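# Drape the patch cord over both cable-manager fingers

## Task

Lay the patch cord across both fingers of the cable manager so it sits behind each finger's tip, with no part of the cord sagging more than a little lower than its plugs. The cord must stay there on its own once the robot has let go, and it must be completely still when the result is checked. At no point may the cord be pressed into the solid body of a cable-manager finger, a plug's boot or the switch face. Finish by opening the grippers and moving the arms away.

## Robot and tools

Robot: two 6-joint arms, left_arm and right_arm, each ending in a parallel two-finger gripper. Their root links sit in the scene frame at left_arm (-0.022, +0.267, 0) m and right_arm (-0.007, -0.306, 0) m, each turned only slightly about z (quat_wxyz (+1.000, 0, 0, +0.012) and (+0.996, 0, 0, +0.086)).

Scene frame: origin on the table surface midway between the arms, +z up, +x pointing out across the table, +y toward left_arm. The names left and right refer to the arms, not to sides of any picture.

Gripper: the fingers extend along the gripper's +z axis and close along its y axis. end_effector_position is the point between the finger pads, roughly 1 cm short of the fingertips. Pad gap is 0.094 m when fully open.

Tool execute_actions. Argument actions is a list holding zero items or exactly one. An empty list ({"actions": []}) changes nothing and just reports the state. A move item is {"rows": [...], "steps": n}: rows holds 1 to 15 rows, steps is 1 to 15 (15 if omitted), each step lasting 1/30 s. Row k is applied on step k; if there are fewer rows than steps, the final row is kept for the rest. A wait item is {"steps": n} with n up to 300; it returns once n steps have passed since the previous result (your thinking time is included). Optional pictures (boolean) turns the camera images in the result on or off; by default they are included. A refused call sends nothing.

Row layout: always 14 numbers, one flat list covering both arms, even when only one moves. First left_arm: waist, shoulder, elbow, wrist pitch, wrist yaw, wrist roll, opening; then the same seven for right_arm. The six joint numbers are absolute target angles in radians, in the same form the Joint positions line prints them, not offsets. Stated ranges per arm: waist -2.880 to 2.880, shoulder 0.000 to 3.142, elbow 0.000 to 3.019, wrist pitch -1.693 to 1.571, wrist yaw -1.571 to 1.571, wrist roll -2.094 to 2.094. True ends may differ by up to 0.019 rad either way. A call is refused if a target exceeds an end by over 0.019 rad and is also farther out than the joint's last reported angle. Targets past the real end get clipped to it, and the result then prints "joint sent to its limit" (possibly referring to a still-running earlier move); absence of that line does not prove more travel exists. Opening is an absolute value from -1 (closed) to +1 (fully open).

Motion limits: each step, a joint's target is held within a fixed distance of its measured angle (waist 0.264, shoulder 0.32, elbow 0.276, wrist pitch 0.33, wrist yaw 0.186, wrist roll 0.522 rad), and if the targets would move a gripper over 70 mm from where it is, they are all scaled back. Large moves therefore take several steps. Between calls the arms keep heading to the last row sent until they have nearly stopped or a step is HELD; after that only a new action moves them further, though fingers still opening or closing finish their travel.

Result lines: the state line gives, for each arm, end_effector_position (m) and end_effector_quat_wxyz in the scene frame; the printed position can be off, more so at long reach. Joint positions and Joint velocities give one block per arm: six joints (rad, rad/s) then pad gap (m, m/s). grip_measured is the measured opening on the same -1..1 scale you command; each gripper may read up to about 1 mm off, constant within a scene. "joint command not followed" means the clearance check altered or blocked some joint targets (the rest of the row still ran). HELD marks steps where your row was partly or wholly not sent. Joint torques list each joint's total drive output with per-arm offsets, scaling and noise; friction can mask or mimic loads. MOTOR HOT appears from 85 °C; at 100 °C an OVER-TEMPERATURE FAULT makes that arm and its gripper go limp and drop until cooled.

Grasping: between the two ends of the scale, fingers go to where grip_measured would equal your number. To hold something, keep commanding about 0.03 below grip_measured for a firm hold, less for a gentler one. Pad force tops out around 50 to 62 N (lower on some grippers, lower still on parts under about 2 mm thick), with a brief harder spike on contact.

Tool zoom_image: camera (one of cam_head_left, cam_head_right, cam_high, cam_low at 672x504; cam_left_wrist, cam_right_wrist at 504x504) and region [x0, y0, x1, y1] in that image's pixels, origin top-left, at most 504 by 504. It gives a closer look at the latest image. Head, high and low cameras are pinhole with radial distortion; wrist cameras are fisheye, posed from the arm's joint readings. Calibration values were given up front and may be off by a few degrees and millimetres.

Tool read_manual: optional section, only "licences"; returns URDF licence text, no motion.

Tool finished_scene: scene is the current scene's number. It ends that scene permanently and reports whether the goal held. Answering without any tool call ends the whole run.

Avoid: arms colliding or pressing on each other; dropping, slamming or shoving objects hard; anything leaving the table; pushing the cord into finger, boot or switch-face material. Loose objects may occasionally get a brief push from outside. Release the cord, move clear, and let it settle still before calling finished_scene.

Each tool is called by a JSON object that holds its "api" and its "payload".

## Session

{"api": "execute_actions", "payload": {"actions": []}}

Scene clock: 0.00 s of 5233.50 s.
left_arm: end_effector_position=(+0.3318, +0.4388, +0.3134) grip_measured=+1.000 end_effector_quat_wxyz=(+0.218, -0.442, +0.740, +0.457) | right_arm: end_effector_position=(+0.5013, -0.1497, +0.3134) grip_measured=+1.000 end_effector_quat_wxyz=(+0.210, -0.239, +0.887, +0.335)
Joint positions: left_arm=[ 0.037  1.319  1.205 -1.515 -1.062 -1.049  0.094] | right_arm=[-0.093  1.506  1.474 -1.169 -0.742 -0.301  0.094]
Joint velocities: left_arm=[-0.015 -0.024 -0.007  0.002 -0.022 -0.051  0.   ] | right_arm=[-0.005  0.005 -0.007  0.017 -0.022 -0.022  0.   ]
Joint torques (N m, as the arm reports them, + toward a larger angle): no reading
camera_calibration (this result's frames):
cam_left_wrist: T_world_to_cam=[[0.852758, -0.189586, -0.486683, -0.0469727], [-0.367526, -0.879882, -0.301217, 0.608995], [-0.371118, 0.435734, -0.820005, 0.312205], [0, 0, 0, 1]] pos_world=[0.379743, 0.3909, 0.416589]
cam_right_wrist: T_world_to_cam=[[0.572524, -0.663691, -0.481385, -0.236935], [-0.767332, -0.640574, -0.0294422, 0.303561], [-0.288822, 0.386238, -0.876015, 0.60063], [0, 0, 0, 1]] pos_world=[0.542058, -0.194785, 0.421042]

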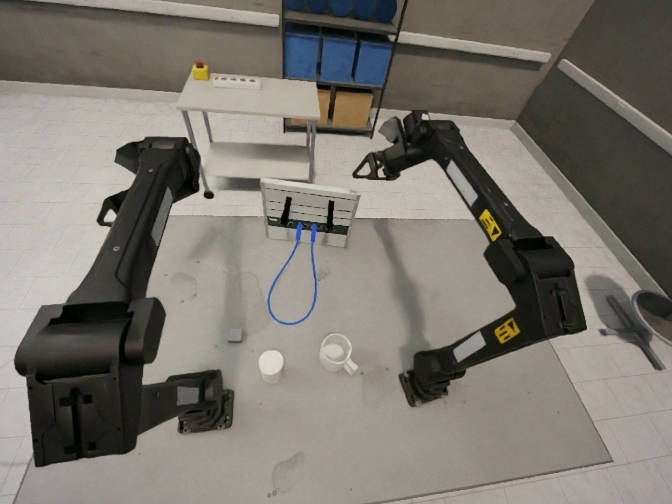

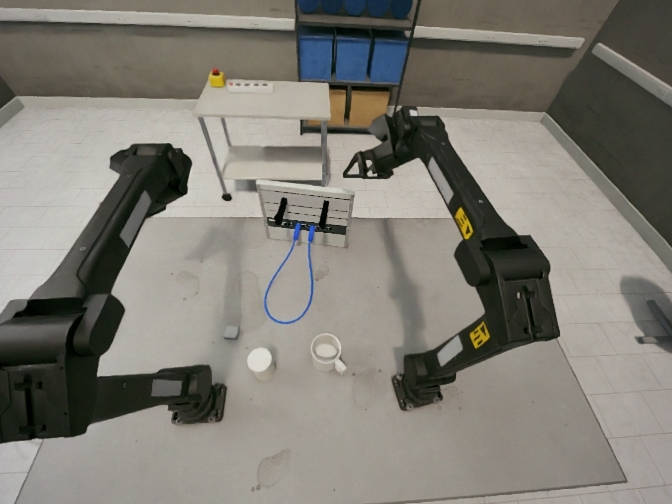

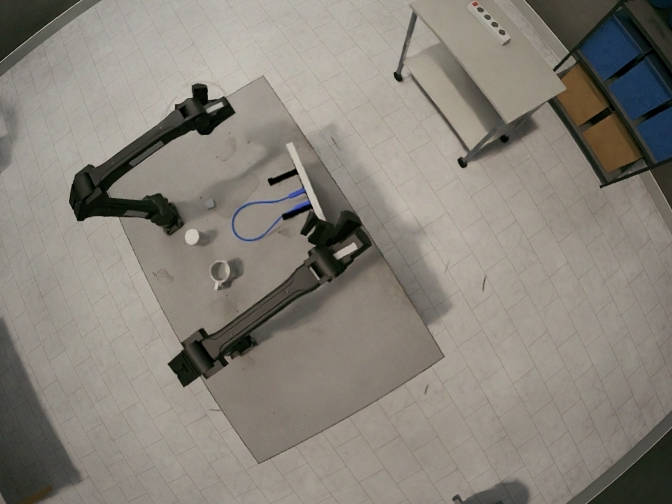

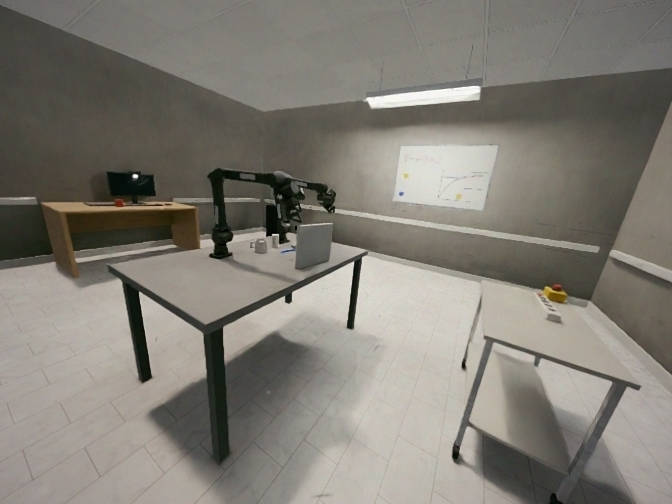

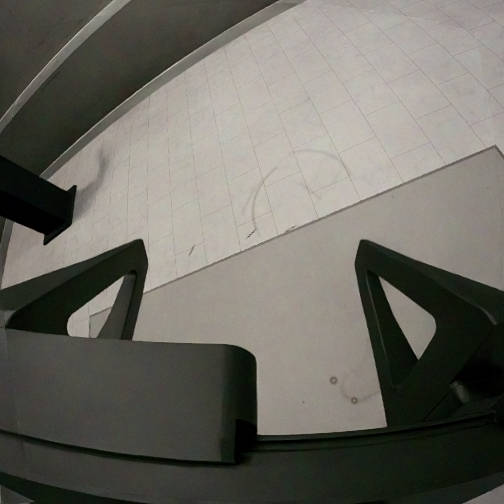

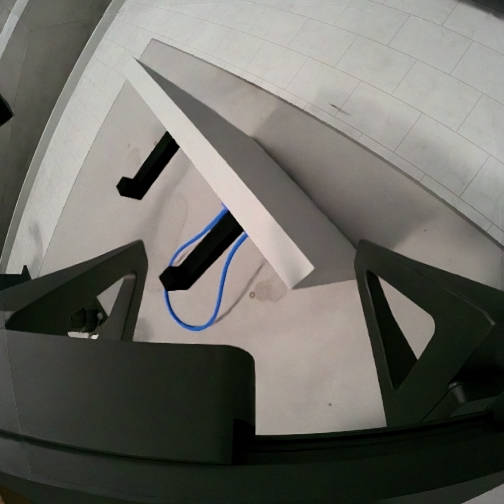

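{"api": "zoom_image", "payload": {"camera": "cam_head_left", "region": [230, 160, 390, 340]}}

{"api": "zoom_image", "payload": {"camera": "cam_high", "region": [210, 130, 350, 260]}}

Region (230, 160, 390, 340) of cam_head_left's 672x504 image, scaled by 2.800, with more detail than that image has.

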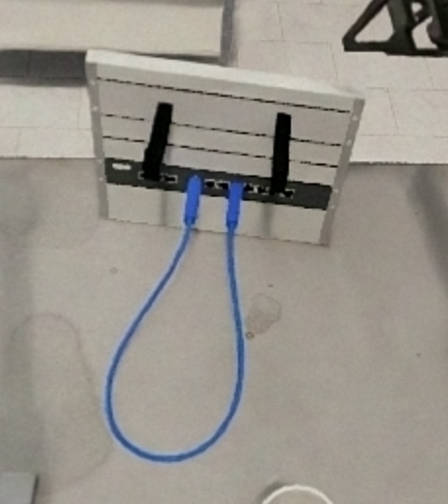

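Region (210, 130, 350, 260) of cam_high's 672x504 image, scaled by 3.600, with more detail than that image has; it fills the top 468 rows of this view, and the rest is white.

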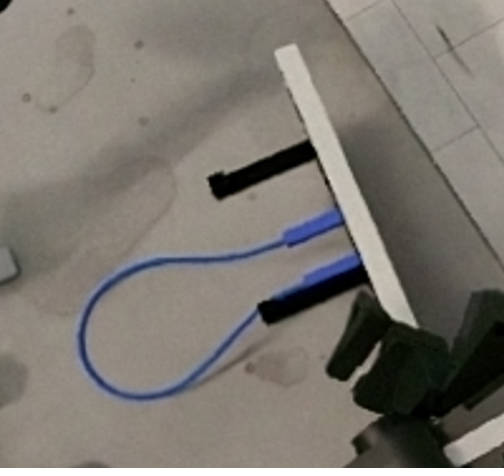

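{"api": "execute_actions", "payload": {"actions": [{"rows":[[0.0,1.25,0.9,-1.2,0,-0.67,-0.3,-0.05,1.25,1.05,-1.3,0,-2.0,-0.3]],"steps":15}], "pictures": false}}

{"api": "execute_actions", "payload": {"actions": [{"steps":30}], "pictures": false}}

{"api": "execute_actions", "payload": {"actions": [{"rows":[[0.0,1.25,0.9,-1.2,0,-0.67,-0.3,0.615,1.3,1.0,-1.25,0,-2.0,-0.3]],"steps":15}], "pictures": false}}

{"api": "execute_actions", "payload": {"actions": [{"steps":20}], "pictures": false}}

{"api": "execute_actions", "payload": {"actions": [{"rows":[[0.0,1.25,0.9,-1.2,0,-0.67,-0.3,0.615,1.538,0.97,-0.99,0,-2.0,-0.3]],"steps":15}], "pictures": false}}

{"api": "execute_actions", "payload": {"actions": [{"steps":20}]}}

Scene clock: 68.63 s of 5233.50 s.
left_arm: end_effector_position=(+0.2980, +0.2781, +0.1253) grip_measured=-0.298 end_effector_quat_wxyz=(-0.009, -0.358, +0.934, +0.005) | right_arm: end_effector_position=(+0.3462, -0.2637, +0.1868) grip_measured=-0.298 end_effector_quat_wxyz=(-0.025, +0.749, -0.662, +0.021)
Joint positions: left_arm=[ 0.009  1.259  0.881 -1.215 -0.004 -0.698  0.033] | right_arm=[-0.052  1.248  1.039 -1.296 -0.002 -1.573  0.033]
Joint velocities: left_arm=[-0.005  0.005 -0.007  0.007  0.095  0.168 -0.001] | right_arm=[-0.005  0.005  0.012 -0.002  0.022 -2.747  0.   ]
Joint torques (N m, as the arm reports them, + toward a larger angle): left_arm=[-0.68 -7.89 10.03  0.85  0.03  0.18] | right_arm=[ 0.73 -9.17 10.88  0.75 -0.02  0.  ]
Steps of this call (steps 1 to 90: nothing new was sent; then 65.13 s passed at rest; steps 91 to 105: all 15 steps of this action). Readings (joint positions):
91: left_arm=[0.036 1.309 1.180 -1.464 -1.004 -1.006] | right_arm=[-0.090 1.494 1.455 -1.171 -0.687 -0.351]
92: left_arm=[0.035 1.287 1.129 -1.391 -0.937 -0.963] | right_arm=[-0.088 1.467 1.410 -1.181 -0.625 -0.409]
94: left_arm=[0.029 1.253 1.011 -1.299 -0.767 -0.880] | right_arm=[-0.079 1.396 1.294 -1.213 -0.499 -0.527]
98: left_arm=[0.017 1.254 0.885 -1.236 -0.345 -0.763] | right_arm=[-0.055 1.269 1.082 -1.276 -0.133 -0.875]
105: the state above

Scene clock: 69.63 s of 5233.50 s.
left_arm: end_effector_position=(+0.2981, +0.2780, +0.1253) grip_measured=-0.298 end_effector_quat_wxyz=(-0.009, -0.350, +0.937, +0.005) | right_arm: end_effector_position=(+0.3462, -0.2637, +0.1868) grip_measured=-0.298 end_effector_quat_wxyz=(-0.021, +0.869, -0.494, +0.026)
Joint positions: left_arm=[ 0.009  1.259  0.881 -1.215 -0.003 -0.682  0.033] | right_arm=[-0.052  1.248  1.039 -1.296 -0.002 -1.988  0.033]
Joint velocities: left_arm=[ 0.005 -0.005 -0.007  0.002  0.007  0.022 -0.   ] | right_arm=[-0.015 -0.024 -0.007  0.002 -0.051 -0.051  0.001]
Joint torques (N m, as the arm reports them, + toward a larger angle): left_arm=[-1.   -8.17  9.9   0.88  0.    0.11] | right_arm=[ 0.77 -8.55 10.85  0.56 -0.04 -0.1 ]
Steps of this call (steps 1 to 30: the robot went on to your last target). Readings (joint positions):
1: left_arm=[0.009 1.259 0.881 -1.215 -0.003 -0.695] | right_arm=[-0.052 1.248 1.039 -1.296 -0.002 -1.657]
2: left_arm=[0.009 1.259 0.881 -1.215 -0.003 -0.692] | right_arm=[-0.052 1.248 1.039 -1.296 -0.002 -1.724]
4: left_arm=[0.009 1.259 0.881 -1.215 -0.003 -0.688] | right_arm=[-0.052 1.248 1.039 -1.296 -0.002 -1.820]
8: left_arm=[0.009 1.259 0.881 -1.215 -0.003 -0.685] | right_arm=[-0.052 1.248 1.039 -1.296 -0.002 -1.920]
30: the state above

Scene clock: 70.13 s of 5233.50 s.
left_arm: end_effector_position=(+0.2981, +0.2780, +0.1253) grip_measured=-0.298 end_effector_quat_wxyz=(-0.009, -0.350, +0.937, +0.005) | right_arm: end_effector_position=(+0.2328, -0.0410, +0.1591) grip_measured=-0.298 end_effector_quat_wxyz=(-0.010, +0.987, -0.159, +0.004)
Joint positions: left_arm=[ 0.009  1.259  0.881 -1.215 -0.003 -0.682  0.033] | right_arm=[ 0.662  1.301  1.012 -1.261 -0.005 -1.989  0.033]
Joint velocities: left_arm=[-0.005  0.005  0.002 -0.007 -0.037 -0.037  0.   ] | right_arm=[-0.22  -0.015 -0.051  0.002  0.095 -0.022 -0.001]
Joint torques (N m, as the arm reports them, + toward a larger angle): left_arm=[-0.98 -8.19  9.88  0.79 -0.01  0.13] | right_arm=[-2.22 -9.98  8.68  1.07  0.02 -0.03]
Steps of this call (steps 1 to 15: all 15 steps of this action). Readings (joint positions):
1: left_arm=[0.009 1.259 0.881 -1.215 -0.003 -0.682] | right_arm=[-0.037 1.249 1.037 -1.293 0.005 -1.988]
2: left_arm=[0.009 1.259 0.881 -1.215 -0.003 -0.682] | right_arm=[-0.001 1.251 1.035 -1.287 0.007 -1.988]
4: left_arm=[0.009 1.259 0.881 -1.215 -0.003 -0.682] | right_arm=[0.111 1.261 1.031 -1.279 0.007 -1.988]
8: left_arm=[0.009 1.259 0.881 -1.215 -0.003 -0.682] | right_arm=[0.386 1.289 1.026 -1.268 0.004 -1.988]
15: the state above

Scene clock: 70.80 s of 5233.50 s.
left_arm: end_effector_position=(+0.2981, +0.2780, +0.1253) grip_measured=-0.298 end_effector_quat_wxyz=(-0.009, -0.350, +0.937, +0.005) | right_arm: end_effector_position=(+0.2457, -0.0539, +0.1586) grip_measured=-0.298 end_effector_quat_wxyz=(-0.008, +0.983, -0.183, +0.005)
Joint positions: left_arm=[ 0.009  1.259  0.881 -1.215 -0.003 -0.682  0.033] | right_arm=[ 0.613  1.301  1.011 -1.261 -0.001 -1.989  0.033]
Joint velocities: left_arm=[ 0.005 -0.005 -0.007 -0.002 -0.007  0.066 -0.   ] | right_arm=[ 0.005  0.005 -0.002 -0.002  0.037  0.007 -0.001]
Joint torques (N m, as the arm reports them, + toward a larger angle): left_arm=[-1.12 -8.33  9.9   0.94  0.    0.11] | right_arm=[ 1.09 -9.28  8.67  1.02 -0.08 -0.08]
Steps of this call (steps 1 to 20: the robot went on to your last target). Readings (joint positions):
1: left_arm=[0.009 1.259 0.881 -1.215 -0.003 -0.682] | right_arm=[0.653 1.301 1.011 -1.261 -0.005 -1.989]
2: left_arm=[0.009 1.259 0.881 -1.215 -0.003 -0.682] | right_arm=[0.642 1.301 1.011 -1.261 -0.003 -1.989]
4: left_arm=[0.009 1.259 0.881 -1.215 -0.003 -0.682] | right_arm=[0.622 1.301 1.011 -1.261 -0.002 -1.989]
8: left_arm=[0.009 1.259 0.881 -1.215 -0.003 -0.682] | right_arm=[0.613 1.301 1.011 -1.261 -0.001 -1.989]
20: the state above

Scene clock: 71.30 s of 5233.50 s.
left_arm: end_effector_position=(+0.2981, +0.2780, +0.1253) grip_measured=-0.298 end_effector_quat_wxyz=(-0.009, -0.350, +0.937, +0.005) | right_arm: end_effector_position=(+0.2710, -0.0286, +0.0455) grip_measured=-0.298 end_effector_quat_wxyz=(+0.017, +0.983, -0.183, -0.012)
Joint positions: left_arm=[ 0.009  1.259  0.881 -1.215 -0.003 -0.682  0.033] | right_arm=[ 0.613  1.57   0.962 -1.004 -0.001 -1.989  0.033]
Joint velocities: left_arm=[-0.024 -0.005  0.007 -0.002 -0.022  0.007  0.   ] | right_arm=[-0.015 -0.132 -0.002 -0.012  0.037  0.051 -0.   ]
Joint torques (N m, as the arm reports them, + toward a larger angle): left_arm=[-0.84 -8.2   9.91  0.88 -0.01  0.11] | right_arm=[  1.31 -13.55   8.68   1.07  -0.05  -0.04]
Steps of this call (steps 1 to 15: all 15 steps of this action). Readings (joint positions):
1: left_arm=[0.009 1.259 0.881 -1.215 -0.003 -0.682] | right_arm=[0.613 1.309 1.008 -1.234 -0.001 -1.989]
2: left_arm=[0.009 1.259 0.881 -1.215 -0.003 -0.682] | right_arm=[0.613 1.325 1.008 -1.186 -0.001 -1.989]
4: left_arm=[0.009 1.259 0.881 -1.215 -0.003 -0.682] | right_arm=[0.613 1.390 1.008 -1.098 -0.001 -1.989]
8: left_arm=[0.009 1.259 0.881 -1.215 -0.003 -0.682] | right_arm=[0.613 1.540 0.992 -1.009 -0.001 -1.989]
15: the state above

Scene clock: 71.97 s of 5233.50 s.
left_arm: end_effector_position=(+0.2981, +0.2780, +0.1253) grip_measured=-0.298 end_effector_quat_wxyz=(-0.009, -0.350, +0.937, +0.005) | right_arm: end_effector_position=(+0.2719, -0.0278, +0.0512) grip_measured=-0.298 end_effector_quat_wxyz=(+0.010, +0.983, -0.183, -0.008)
Joint positions: left_arm=[ 0.009  1.259  0.881 -1.215 -0.003 -0.682  0.033] | right_arm=[ 0.613  1.555  0.962 -1.004 -0.001 -1.989  0.033]
Joint velocities: left_arm=[-0.005 -0.005 -0.002 -0.017 -0.066  0.081 -0.001] | right_arm=[-0.005 -0.005  0.022  0.007 -0.022 -0.007 -0.   ]
Joint torques (N m, as the arm reports them, + toward a larger angle): left_arm=[-1.12 -8.09  9.98  0.92  0.    0.11] | right_arm=[  0.35 -13.34   8.79   1.07  -0.09  -0.03]
Steps of this call (steps 1 to 20: the robot went on to your last target). Readings (joint positions):
1: left_arm=[0.009 1.259 0.881 -1.215 -0.003 -0.682] | right_arm=[0.613 1.566 0.962 -1.004 -0.001 -1.989]
2: left_arm=[0.009 1.259 0.881 -1.215 -0.003 -0.682] | right_arm=[0.613 1.562 0.962 -1.004 -0.001 -1.989]
4: left_arm=[0.009 1.259 0.881 -1.215 -0.003 -0.682] | right_arm=[0.613 1.557 0.962 -1.004 -0.001 -1.989]
8: left_arm=[0.009 1.259 0.881 -1.215 -0.003 -0.682] | right_arm=[0.613 1.555 0.962 -1.004 -0.001 -1.989]
20: the state above
camera_calibration (this result's frames):
cam_left_wrist: T_world_to_cam=[[0.654504, -0.755839, -0.018208, 0.0175535], [-0.597344, -0.531722, 0.600376, 0.257156], [-0.46347, -0.382073, -0.79951, 0.467778], [0, 0, 0, 1]] pos_world=[0.358923, 0.328728, 0.219923]
cam_right_wrist: T_world_to_cam=[[0.34702, 0.937742, -0.0147475, -0.0689707], [0.768142, -0.275166, 0.578136, -0.240565], [0.538084, -0.211953, -0.815807, 0.0129959], [0, 0, 0, 1]] pos_world=[0.201729, 0.00123602, 0.148664]

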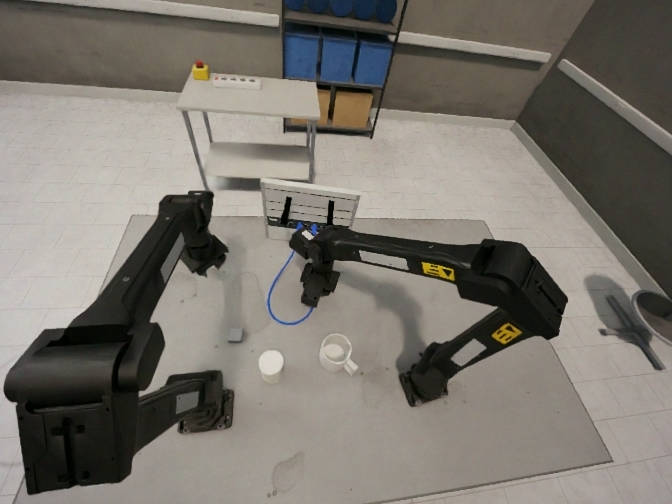

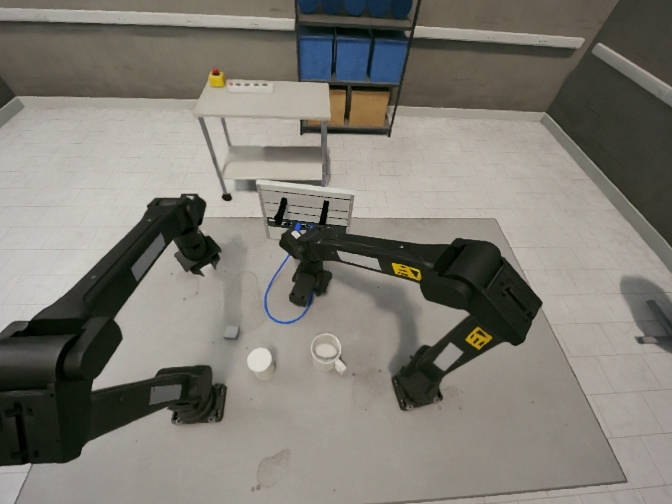

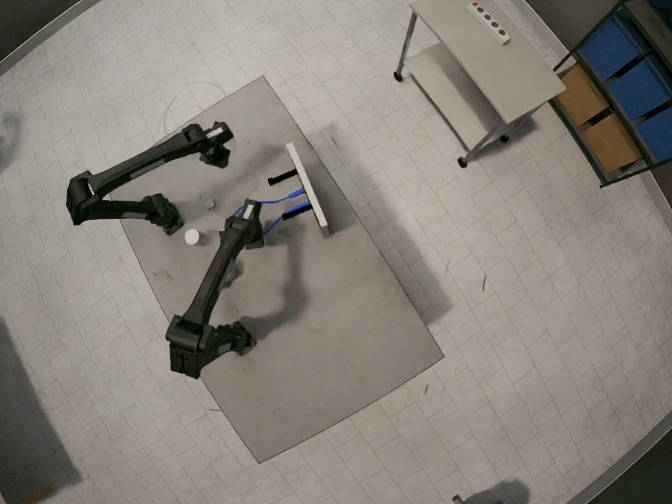

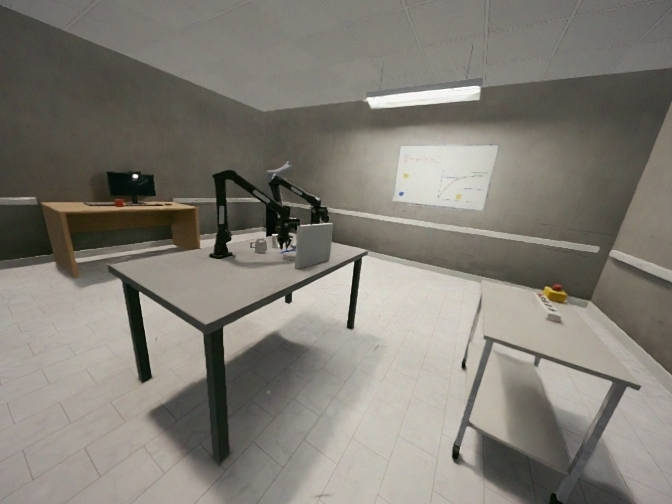

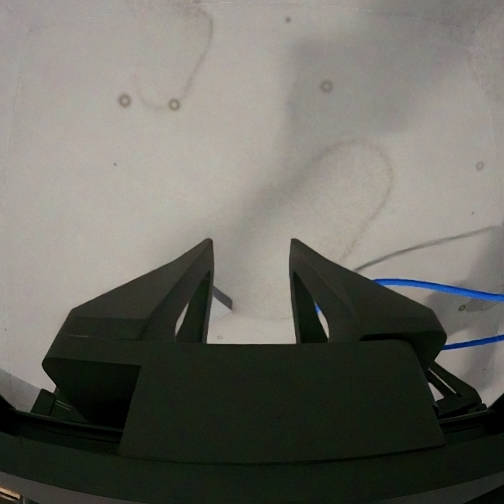

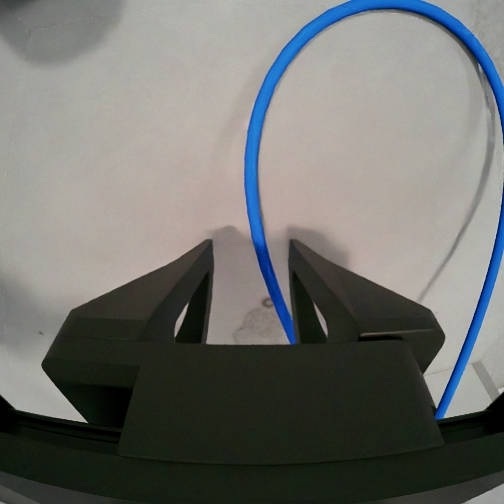

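{"api": "execute_actions", "payload": {"actions": [{"rows":[[0.0,1.25,0.9,-1.2,0,-0.67,-0.3,0.615,1.58,0.94,-0.92,0,-2.0,-0.3],[0.0,1.25,0.9,-1.2,0,-0.67,-0.3,0.615,1.58,0.94,-0.92,0,-2.0,-0.3],[0.0,1.25,0.9,-1.2,0,-0.67,-0.3,0.615,1.58,0.94,-0.92,0,-2.0,-0.3],[0.0,1.25,0.9,-1.2,0,-0.67,-0.3,0.615,1.58,0.94,-0.92,0,-2.0,-0.3],[0.0,1.25,0.9,-1.2,0,-0.67,-0.3,0.615,1.58,0.94,-0.92,0,-2.0,-0.3],[0.0,1.25,0.9,-1.2,0,-0.67,-0.3,0.615,1.58,0.94,-0.92,0,-2.0,-0.3],[0.0,1.25,0.9,-1.2,0,-0.67,-0.3,0.615,1.58,0.94,-0.92,0,-2.0,-0.3],[0.0,1.25,0.9,-1.2,0,-0.67,-0.3,0.615,1.625,0.91,-0.84,0,-2.0,-0.3]],"steps":15}], "pictures": false}}

{"api": "execute_actions", "payload": {"actions": [{"steps":15}]}}

Scene clock: 87.53 s of 5233.50 s.
left_arm: end_effector_position=(+0.2981, +0.2780, +0.1253) grip_measured=-0.298 end_effector_quat_wxyz=(-0.009, -0.350, +0.937, +0.005) | right_arm: end_effector_position=(+0.2777, -0.0220, +0.0128) grip_measured=-0.298 end_effector_quat_wxyz=(-0.004, +0.983, -0.183, +0.002)
Joint positions: left_arm=[ 0.009  1.259  0.881 -1.215 -0.003 -0.682  0.033] | right_arm=[ 0.613  1.62   0.918 -0.859 -0.001 -1.989  0.033]
Joint velocities: left_arm=[-0.015  0.015  0.007 -0.002  0.007 -0.051 -0.002] | right_arm=[-0.005  0.103 -0.051 -0.002 -0.051  0.007 -0.   ]
Joint torques (N m, as the arm reports them, + toward a larger angle): left_arm=[-1.12 -8.13  9.92  0.85  0.    0.12] | right_arm=[  0.45 -12.31   7.26   1.29  -0.04  -0.05]
Steps of this call (steps 1 to 15: the robot went on to your last target; steps 16 to 90: nothing new was sent; then 12.07 s passed at rest; steps 91 to 105: all 15 steps of this action). Readings (joint positions):
91: left_arm=[0.009 1.259 0.881 -1.215 -0.003 -0.682] | right_arm=[0.613 1.555 0.960 -0.991 -0.001 -1.989]
92: left_arm=[0.009 1.259 0.881 -1.215 -0.003 -0.682] | right_arm=[0.613 1.555 0.957 -0.970 -0.001 -1.989]
94: left_arm=[0.009 1.259 0.881 -1.215 -0.003 -0.682] | right_arm=[0.613 1.560 0.954 -0.947 -0.001 -1.989]
98: left_arm=[0.009 1.259 0.881 -1.215 -0.003 -0.682] | right_arm=[0.613 1.568 0.947 -0.921 -0.001 -1.989]
105: the state above

Scene clock: 88.03 s of 5233.50 s.
left_arm: end_effector_position=(+0.2981, +0.2780, +0.1253) grip_measured=-0.298 end_effector_quat_wxyz=(-0.009, -0.350, +0.937, +0.005) | right_arm: end_effector_position=(+0.2768, -0.0229, +0.0109) grip_measured=-0.298 end_effector_quat_wxyz=(-0.002, +0.983, -0.183, +0.001)
Joint positions: left_arm=[ 0.009  1.259  0.881 -1.215 -0.003 -0.682  0.033] | right_arm=[ 0.613  1.623  0.915 -0.857 -0.001 -1.989  0.033]
Joint velocities: left_arm=[ 0.005 -0.005 -0.002 -0.002  0.007  0.037  0.001] | right_arm=[-0.005  0.005  0.002  0.007 -0.022 -0.037  0.   ]
Joint torques (N m, as the arm reports them, + toward a larger angle): left_arm=[-0.87 -8.27  9.9   0.87 -0.01  0.13] | right_arm=[  0.92 -12.1    6.98   1.29  -0.09  -0.05]
Steps of this call (steps 1 to 15: the robot went on to your last target). Readings (joint positions):
1: left_arm=[0.009 1.259 0.881 -1.215 -0.003 -0.682] | right_arm=[0.613 1.623 0.917 -0.859 -0.001 -1.989]
2: left_arm=[0.009 1.259 0.881 -1.215 -0.003 -0.682] | right_arm=[0.613 1.623 0.916 -0.859 -0.001 -1.989]
4: left_arm=[0.009 1.259 0.881 -1.215 -0.003 -0.682] | right_arm=[0.613 1.623 0.915 -0.859 -0.001 -1.989]
8: left_arm=[0.009 1.259 0.881 -1.215 -0.003 -0.682] | right_arm=[0.613 1.623 0.915 -0.857 -0.001 -1.989]
15: the state above
All arms were judged still, so your last target was given up. Only a new action makes them travel on or press farther. Fingers that are still opening or closing keep moving.
camera_calibration (this result's frames):
cam_left_wrist: T_world_to_cam=[[0.654504, -0.755839, -0.018208, 0.0175535], [-0.597344, -0.531722, 0.600376, 0.257156], [-0.46347, -0.382073, -0.79951, 0.467778], [0, 0, 0, 1]] pos_world=[0.358923, 0.328728, 0.219923]
cam_right_wrist: T_world_to_cam=[[0.347032, 0.937754, 0.0136655, -0.0761333], [0.755229, -0.288065, 0.588768, -0.216476], [0.556056, -0.194001, -0.808186, -0.0261603], [0, 0, 0, 1]] pos_world=[0.204456, 0.00395997, 0.107352]

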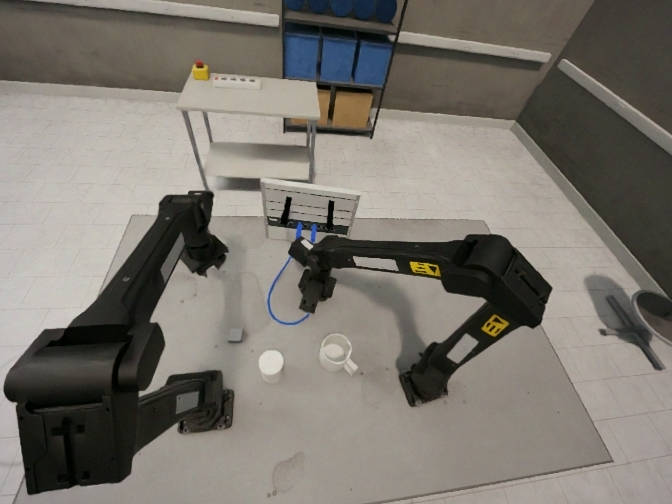

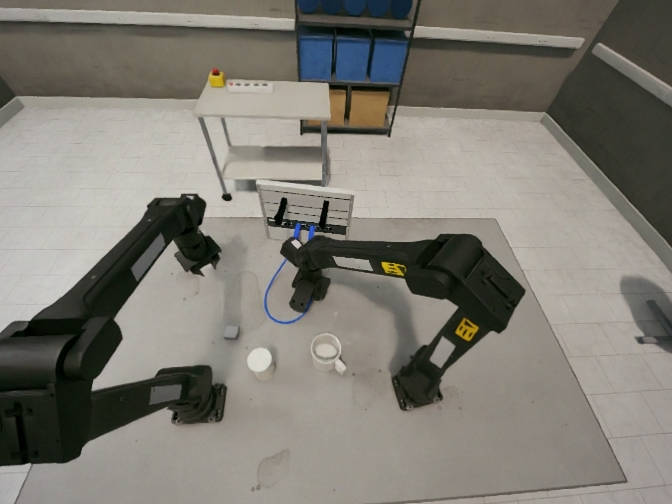

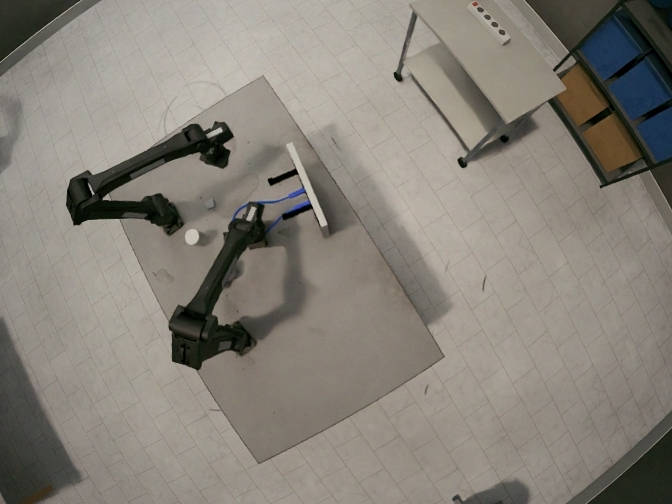

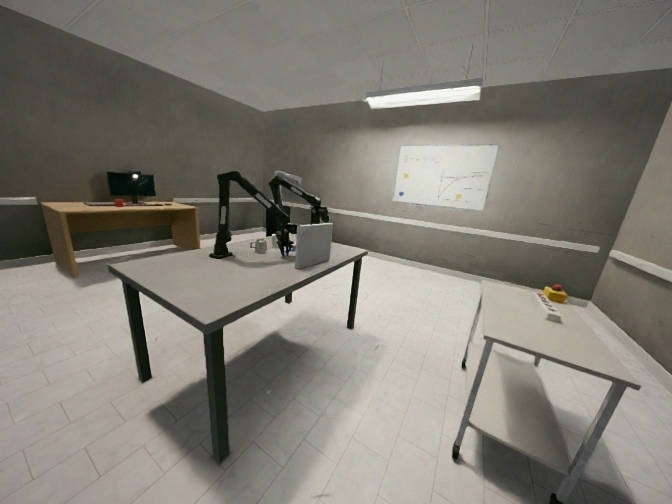

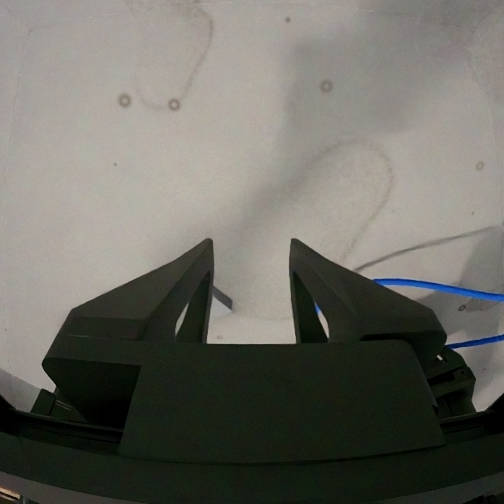

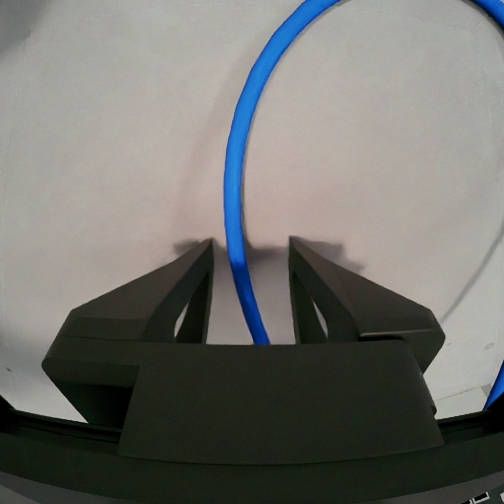

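{"api": "execute_actions", "payload": {"actions": [{"rows":[[0.0,1.25,0.9,-1.2,0,-0.67,-0.3,0.615,1.645,0.902,-0.83,0,-2.0,-0.3]],"steps":15}], "pictures": false}}

{"api": "execute_actions", "payload": {"actions": [{"rows":[[0.0,1.25,0.9,-1.2,0,-0.67,-0.3,0.615,1.645,0.902,-0.83,0,-2.0,-1]],"steps":15}], "pictures": false}}

Scene clock: 94.43 s of 5233.50 s.
left_arm: end_effector_position=(+0.2981, +0.2780, +0.1253) grip_measured=-0.298 end_effector_quat_wxyz=(-0.009, -0.350, +0.937, +0.005) | right_arm: end_effector_position=(+0.2781, -0.0216, +0.0089) grip_measured=-0.298 end_effector_quat_wxyz=(-0.004, +0.983, -0.183, +0.002)
Joint positions: left_arm=[ 0.009  1.259  0.881 -1.215 -0.003 -0.682  0.033] | right_arm=[ 0.613  1.629  0.915 -0.848 -0.001 -1.989  0.033]
Joint velocities: left_arm=[ 0.005  0.005  0.012  0.002 -0.007 -0.037  0.   ] | right_arm=[ 0.015 -0.005  0.007 -0.002 -0.022 -0.037 -0.   ]
Joint torques (N m, as the arm reports them, + toward a larger angle): left_arm=[-0.91 -8.17  9.91  0.86  0.    0.11] | right_arm=[  1.32 -11.4    6.31   1.48  -0.07  -0.04]
Steps of this call (steps 1 to 90: nothing new was sent; then 2.90 s passed at rest; steps 91 to 105: all 15 steps of this action). Readings (joint positions):
91: left_arm=[0.009 1.259 0.881 -1.215 -0.003 -0.682] | right_arm=[0.613 1.623 0.915 -0.856 -0.001 -1.989]
92: left_arm=[0.009 1.259 0.881 -1.215 -0.003 -0.682] | right_arm=[0.613 1.624 0.915 -0.853 -0.001 -1.989]
94: left_arm=[0.009 1.259 0.881 -1.215 -0.003 -0.682] | right_arm=[0.613 1.626 0.915 -0.849 -0.001 -1.989]
98: left_arm=[0.009 1.259 0.881 -1.215 -0.003 -0.682] | right_arm=[0.613 1.628 0.915 -0.848 -0.001 -1.989]
105: the state above

Scene clock: 94.93 s of 5233.50 s.
left_arm: end_effector_position=(+0.2981, +0.2780, +0.1253) grip_measured=-0.298 end_effector_quat_wxyz=(-0.009, -0.350, +0.937, +0.005) | right_arm: end_effector_position=(+0.2783, -0.0214, +0.0089) grip_measured=-0.930 end_effector_quat_wxyz=(-0.005, +0.983, -0.182, +0.003)
Joint positions: left_arm=[ 0.009  1.259  0.881 -1.215 -0.003 -0.682  0.033] | right_arm=[ 0.613  1.629  0.915 -0.846 -0.001 -1.99   0.003]
Joint velocities: left_arm=[-0.005 -0.005  0.012  0.002  0.007  0.022 -0.001] | right_arm=[ 0.005 -0.005 -0.007  0.022 -0.022  0.022 -0.   ]
Joint torques (N m, as the arm reports them, + toward a larger angle): left_arm=[-0.95 -8.14  9.92  0.92  0.01  0.12] | right_arm=[  0.68 -11.62   6.55   1.28  -0.12   0.  ]
Steps of this call (steps 1 to 15: all 15 steps of this action). Readings (joint positions):
1: left_arm=[0.009 1.259 0.881 -1.215 -0.003 -0.682] | right_arm=[0.613 1.629 0.915 -0.848 -0.001 -1.990]
2: left_arm=[0.009 1.259 0.881 -1.215 -0.003 -0.682] | right_arm=[0.613 1.629 0.915 -0.848 -0.001 -1.990]
4: left_arm=[0.009 1.259 0.881 -1.215 -0.003 -0.682] | right_arm=[0.613 1.629 0.915 -0.848 -0.001 -1.990]
8: left_arm=[0.009 1.259 0.881 -1.215 -0.003 -0.682] | right_arm=[0.613 1.629 0.915 -0.846 -0.001 -1.990]
15: the state above

{"api": "execute_actions", "payload": {"actions": [{"rows":[[0.0,1.25,0.9,-1.2,0,-0.67,-0.3,0.615,1.57,0.99,-0.95,0,-2.0,-1]],"steps":15}], "pictures": false}}

{"api": "execute_actions", "payload": {"actions": [{"rows":[[0.0,1.25,0.9,-1.2,0,-0.67,-0.3,0.615,1.52,0.89,-0.83,0,-2.0,-1],[0.0,1.25,0.9,-1.2,0,-0.67,-0.3,0.615,1.52,0.89,-0.83,0,-2.0,-1],[0.0,1.25,0.9,-1.2,0,-0.67,-0.3,0.615,1.52,0.89,-0.83,0,-2.0,-1],[0.0,1.25,0.9,-1.2,0,-0.67,-0.3,0.615,1.475,0.82,-0.72,0,-2.0,-1],[0.0,1.25,0.9,-1.2,0,-0.67,-0.3,0.615,1.475,0.82,-0.72,0,-2.0,-1],[0.0,1.25,0.9,-1.2,0,-0.67,-0.3,0.615,1.475,0.82,-0.72,0,-2.0,-1],[0.0,1.25,0.9,-1.2,0,-0.67,-0.3,0.615,1.475,0.82,-0.72,0,-2.0,-1],[0.0,1.25,0.9,-1.2,0,-0.67,-0.3,0.615,1.43,0.75,-0.61,0,-2.0,-1],[0.0,1.25,0.9,-1.2,0,-0.67,-0.3,0.615,1.43,0.75,-0.61,0,-2.0,-1],[0.0,1.25,0.9,-1.2,0,-0.67,-0.3,0.615,1.43,0.75,-0.61,0,-2.0,-1],[0.0,1.25,0.9,-1.2,0,-0.67,-0.3,0.615,1.43,0.75,-0.61,0,-2.0,-1],[0.0,1.25,0.9,-1.2,0,-0.67,-0.3,0.615,1.385,0.685,-0.49,0,-2.0,-1]],"steps":15}], "pictures": false}}

{"api": "execute_actions", "payload": {"actions": [{"steps":15}]}}

Scene clock: 114.87 s of 5233.50 s.
left_arm: end_effector_position=(+0.2981, +0.2780, +0.1253) grip_measured=-0.298 end_effector_quat_wxyz=(-0.009, -0.350, +0.937, +0.005) | right_arm: end_effector_position=(+0.2739, -0.0266, +0.0335) grip_measured=-0.930 end_effector_quat_wxyz=(+0.004, +0.983, -0.182, -0.002)
Joint positions: left_arm=[ 0.009  1.259  0.881 -1.215 -0.003 -0.682  0.033] | right_arm=[ 0.613  1.58   0.936 -0.936  0.001 -1.991  0.003]
Joint velocities: left_arm=[-0.005 -0.005 -0.002 -0.007  0.007 -0.007  0.002] | right_arm=[-0.005  0.005 -0.007 -0.012  0.022 -0.007  0.001]
Joint torques (N m, as the arm reports them, + toward a larger angle): left_arm=[-0.99 -8.47  9.89  0.89  0.01  0.13] | right_arm=[  1.3  -12.97  12.88   0.19  -0.16   0.01]
Steps of this call (steps 1 to 15: the robot went on to your last target; steps 16 to 90: nothing new was sent; then 16.43 s passed at rest; steps 91 to 105: all 15 steps of this action). Readings (joint positions):
91: left_arm=[0.009 1.259 0.881 -1.215 -0.003 -0.682] | right_arm=[0.613 1.627 0.919 -0.864 -0.001 -1.990]
92: left_arm=[0.009 1.259 0.881 -1.215 -0.003 -0.682] | right_arm=[0.613 1.623 0.925 -0.889 0.003 -1.991]
94: left_arm=[0.009 1.259 0.881 -1.215 -0.003 -0.682] | right_arm=[0.613 1.608 0.933 -0.917 0.003 -1.991]
98: left_arm=[0.009 1.259 0.881 -1.215 -0.003 -0.682] | right_arm=[0.613 1.581 0.936 -0.933 0.001 -1.991]
105: the state above

Scene clock: 115.37 s of 5233.50 s.
left_arm: end_effector_position=(+0.2981, +0.2780, +0.1253) grip_measured=-0.298 end_effector_quat_wxyz=(-0.009, -0.350, +0.937, +0.005) | right_arm: end_effector_position=(+0.2767, -0.0237, +0.0376) grip_measured=-0.930 end_effector_quat_wxyz=(-0.139, +0.969, -0.179, +0.097)
Joint positions: left_arm=[ 0.009  1.259  0.881 -1.215 -0.003 -0.682  0.033] | right_arm=[ 0.613  1.404  0.704 -0.53   0.001 -1.992  0.003]
Joint velocities: left_arm=[-0.005 -0.005  0.002  0.002  0.007 -0.037  0.001] | right_arm=[ 0.005 -0.22  -0.256  0.281  0.037 -0.022 -0.001]
Joint torques (N m, as the arm reports them, + toward a larger angle): left_arm=[-1.14 -8.24  9.94  0.92  0.    0.12] | right_arm=[  1.42 -10.28   7.93   2.21  -0.19   0.07]
Steps of this call (steps 1 to 15: all 15 steps of this action). Readings (joint positions):
1: left_arm=[0.009 1.259 0.881 -1.215 -0.003 -0.682] | right_arm=[0.613 1.576 0.929 -0.916 0.001 -1.991]
2: left_arm=[0.009 1.259 0.881 -1.215 -0.003 -0.682] | right_arm=[0.613 1.569 0.918 -0.887 0.001 -1.991]
4: left_arm=[0.009 1.259 0.881 -1.215 -0.003 -0.682] | right_arm=[0.613 1.549 0.891 -0.835 0.001 -1.991]
8: left_arm=[0.009 1.259 0.881 -1.215 -0.003 -0.682] | right_arm=[0.613 1.489 0.816 -0.727 0.001 -1.991]
15: the state above

Scene clock: 115.87 s of 5233.50 s.
left_arm: end_effector_position=(+0.2981, +0.2780, +0.1253) grip_measured=-0.298 end_effector_quat_wxyz=(-0.009, -0.350, +0.937, +0.005) | right_arm: end_effector_position=(+0.2781, -0.0223, +0.0399) grip_measured=-0.930 end_effector_quat_wxyz=(-0.148, +0.967, -0.178, +0.103)
Joint positions: left_arm=[ 0.009  1.259  0.881 -1.215 -0.003 -0.682  0.033] | right_arm=[ 0.613  1.395  0.697 -0.51   0.001 -1.993  0.003]
Joint velocities: left_arm=[-0.024 -0.005 -0.007 -0.002 -0.051  0.022 -0.   ] | right_arm=[-0.005 -0.005 -0.017 -0.012 -0.007 -0.051 -0.001]
Joint torques (N m, as the arm reports them, + toward a larger angle): left_arm=[-0.96 -8.16  9.94  0.92 -0.01  0.11] | right_arm=[  0.87 -11.02   7.17   2.14  -0.12   0.01]
Steps of this call (steps 1 to 15: the robot went on to your last target). Readings (joint positions):
1: left_arm=[0.009 1.259 0.881 -1.215 -0.003 -0.682] | right_arm=[0.613 1.398 0.698 -0.522 0.001 -1.992]
2: left_arm=[0.009 1.259 0.881 -1.215 -0.003 -0.682] | right_arm=[0.613 1.396 0.697 -0.516 0.001 -1.993]
4: left_arm=[0.009 1.259 0.881 -1.215 -0.003 -0.682] | right_arm=[0.613 1.395 0.697 -0.510 0.001 -1.993]
8: left_arm=[0.009 1.259 0.881 -1.215 -0.003 -0.682] | right_arm=[0.613 1.395 0.697 -0.510 0.001 -1.993]
15: the state above
camera_calibration (this result's frames):
cam_left_wrist: T_world_to_cam=[[0.654504, -0.755839, -0.018208, 0.0175535], [-0.597344, -0.531722, 0.600376, 0.257156], [-0.46347, -0.382073, -0.79951, 0.467778], [0, 0, 0, 1]] pos_world=[0.358923, 0.328728, 0.219923]
cam_right_wrist: T_world_to_cam=[[0.300359, 0.895109, 0.329491, -0.0780994], [0.59383, -0.445814, 0.669788, -0.196269], [0.746425, -0.00551566, -0.665446, -0.0577877], [0, 0, 0, 1]] pos_world=[0.183142, -0.0179106, 0.118737]

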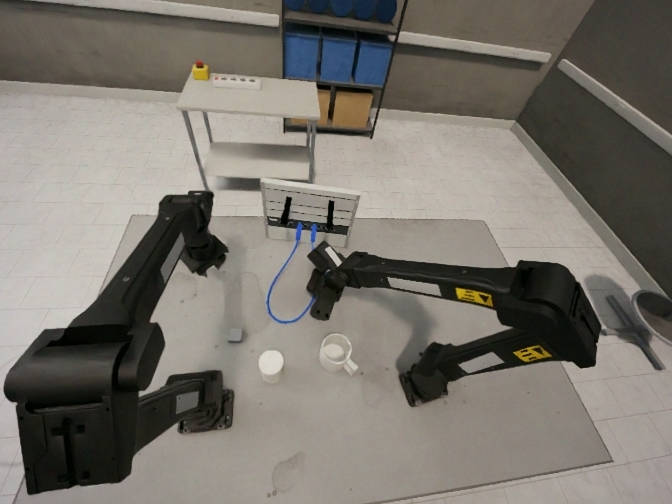

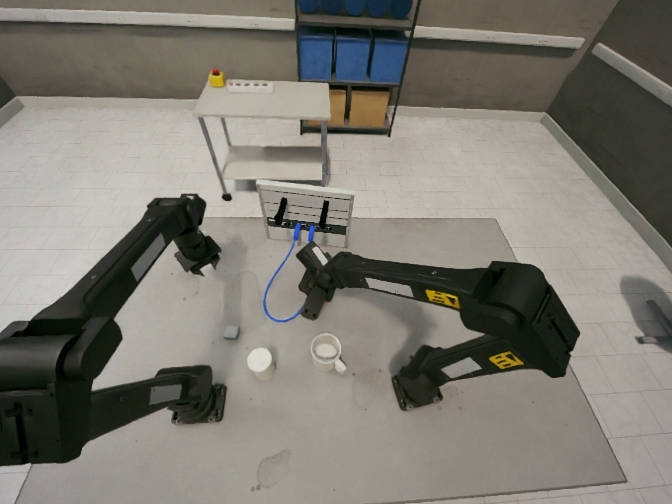

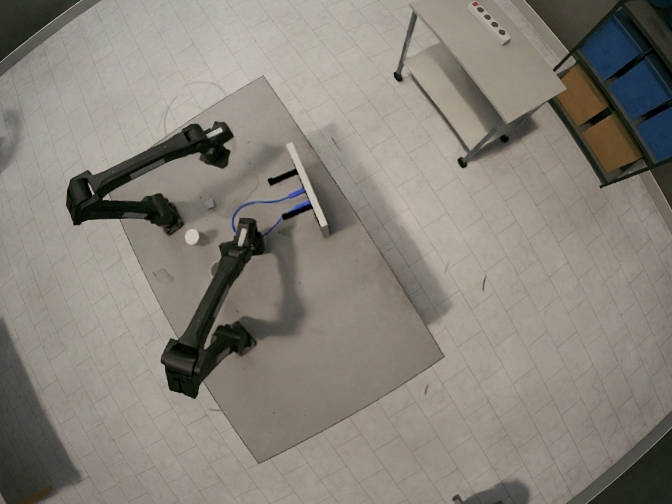

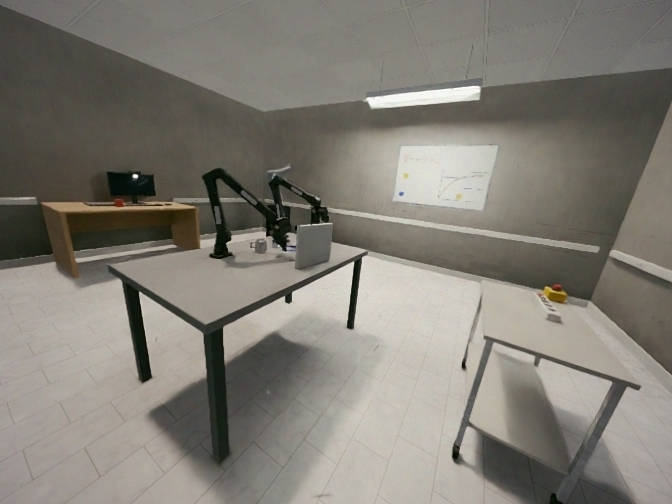

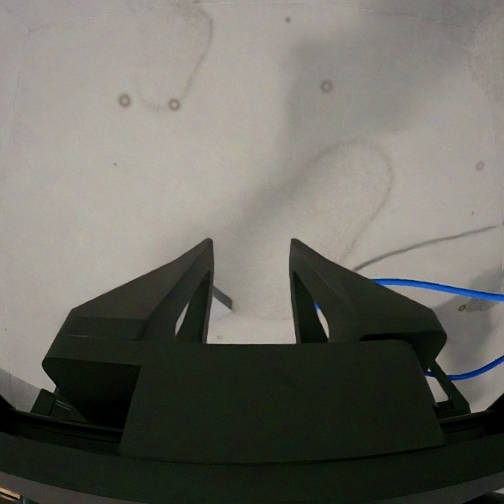

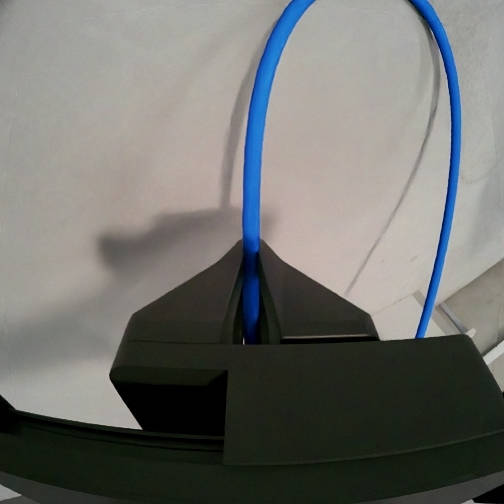

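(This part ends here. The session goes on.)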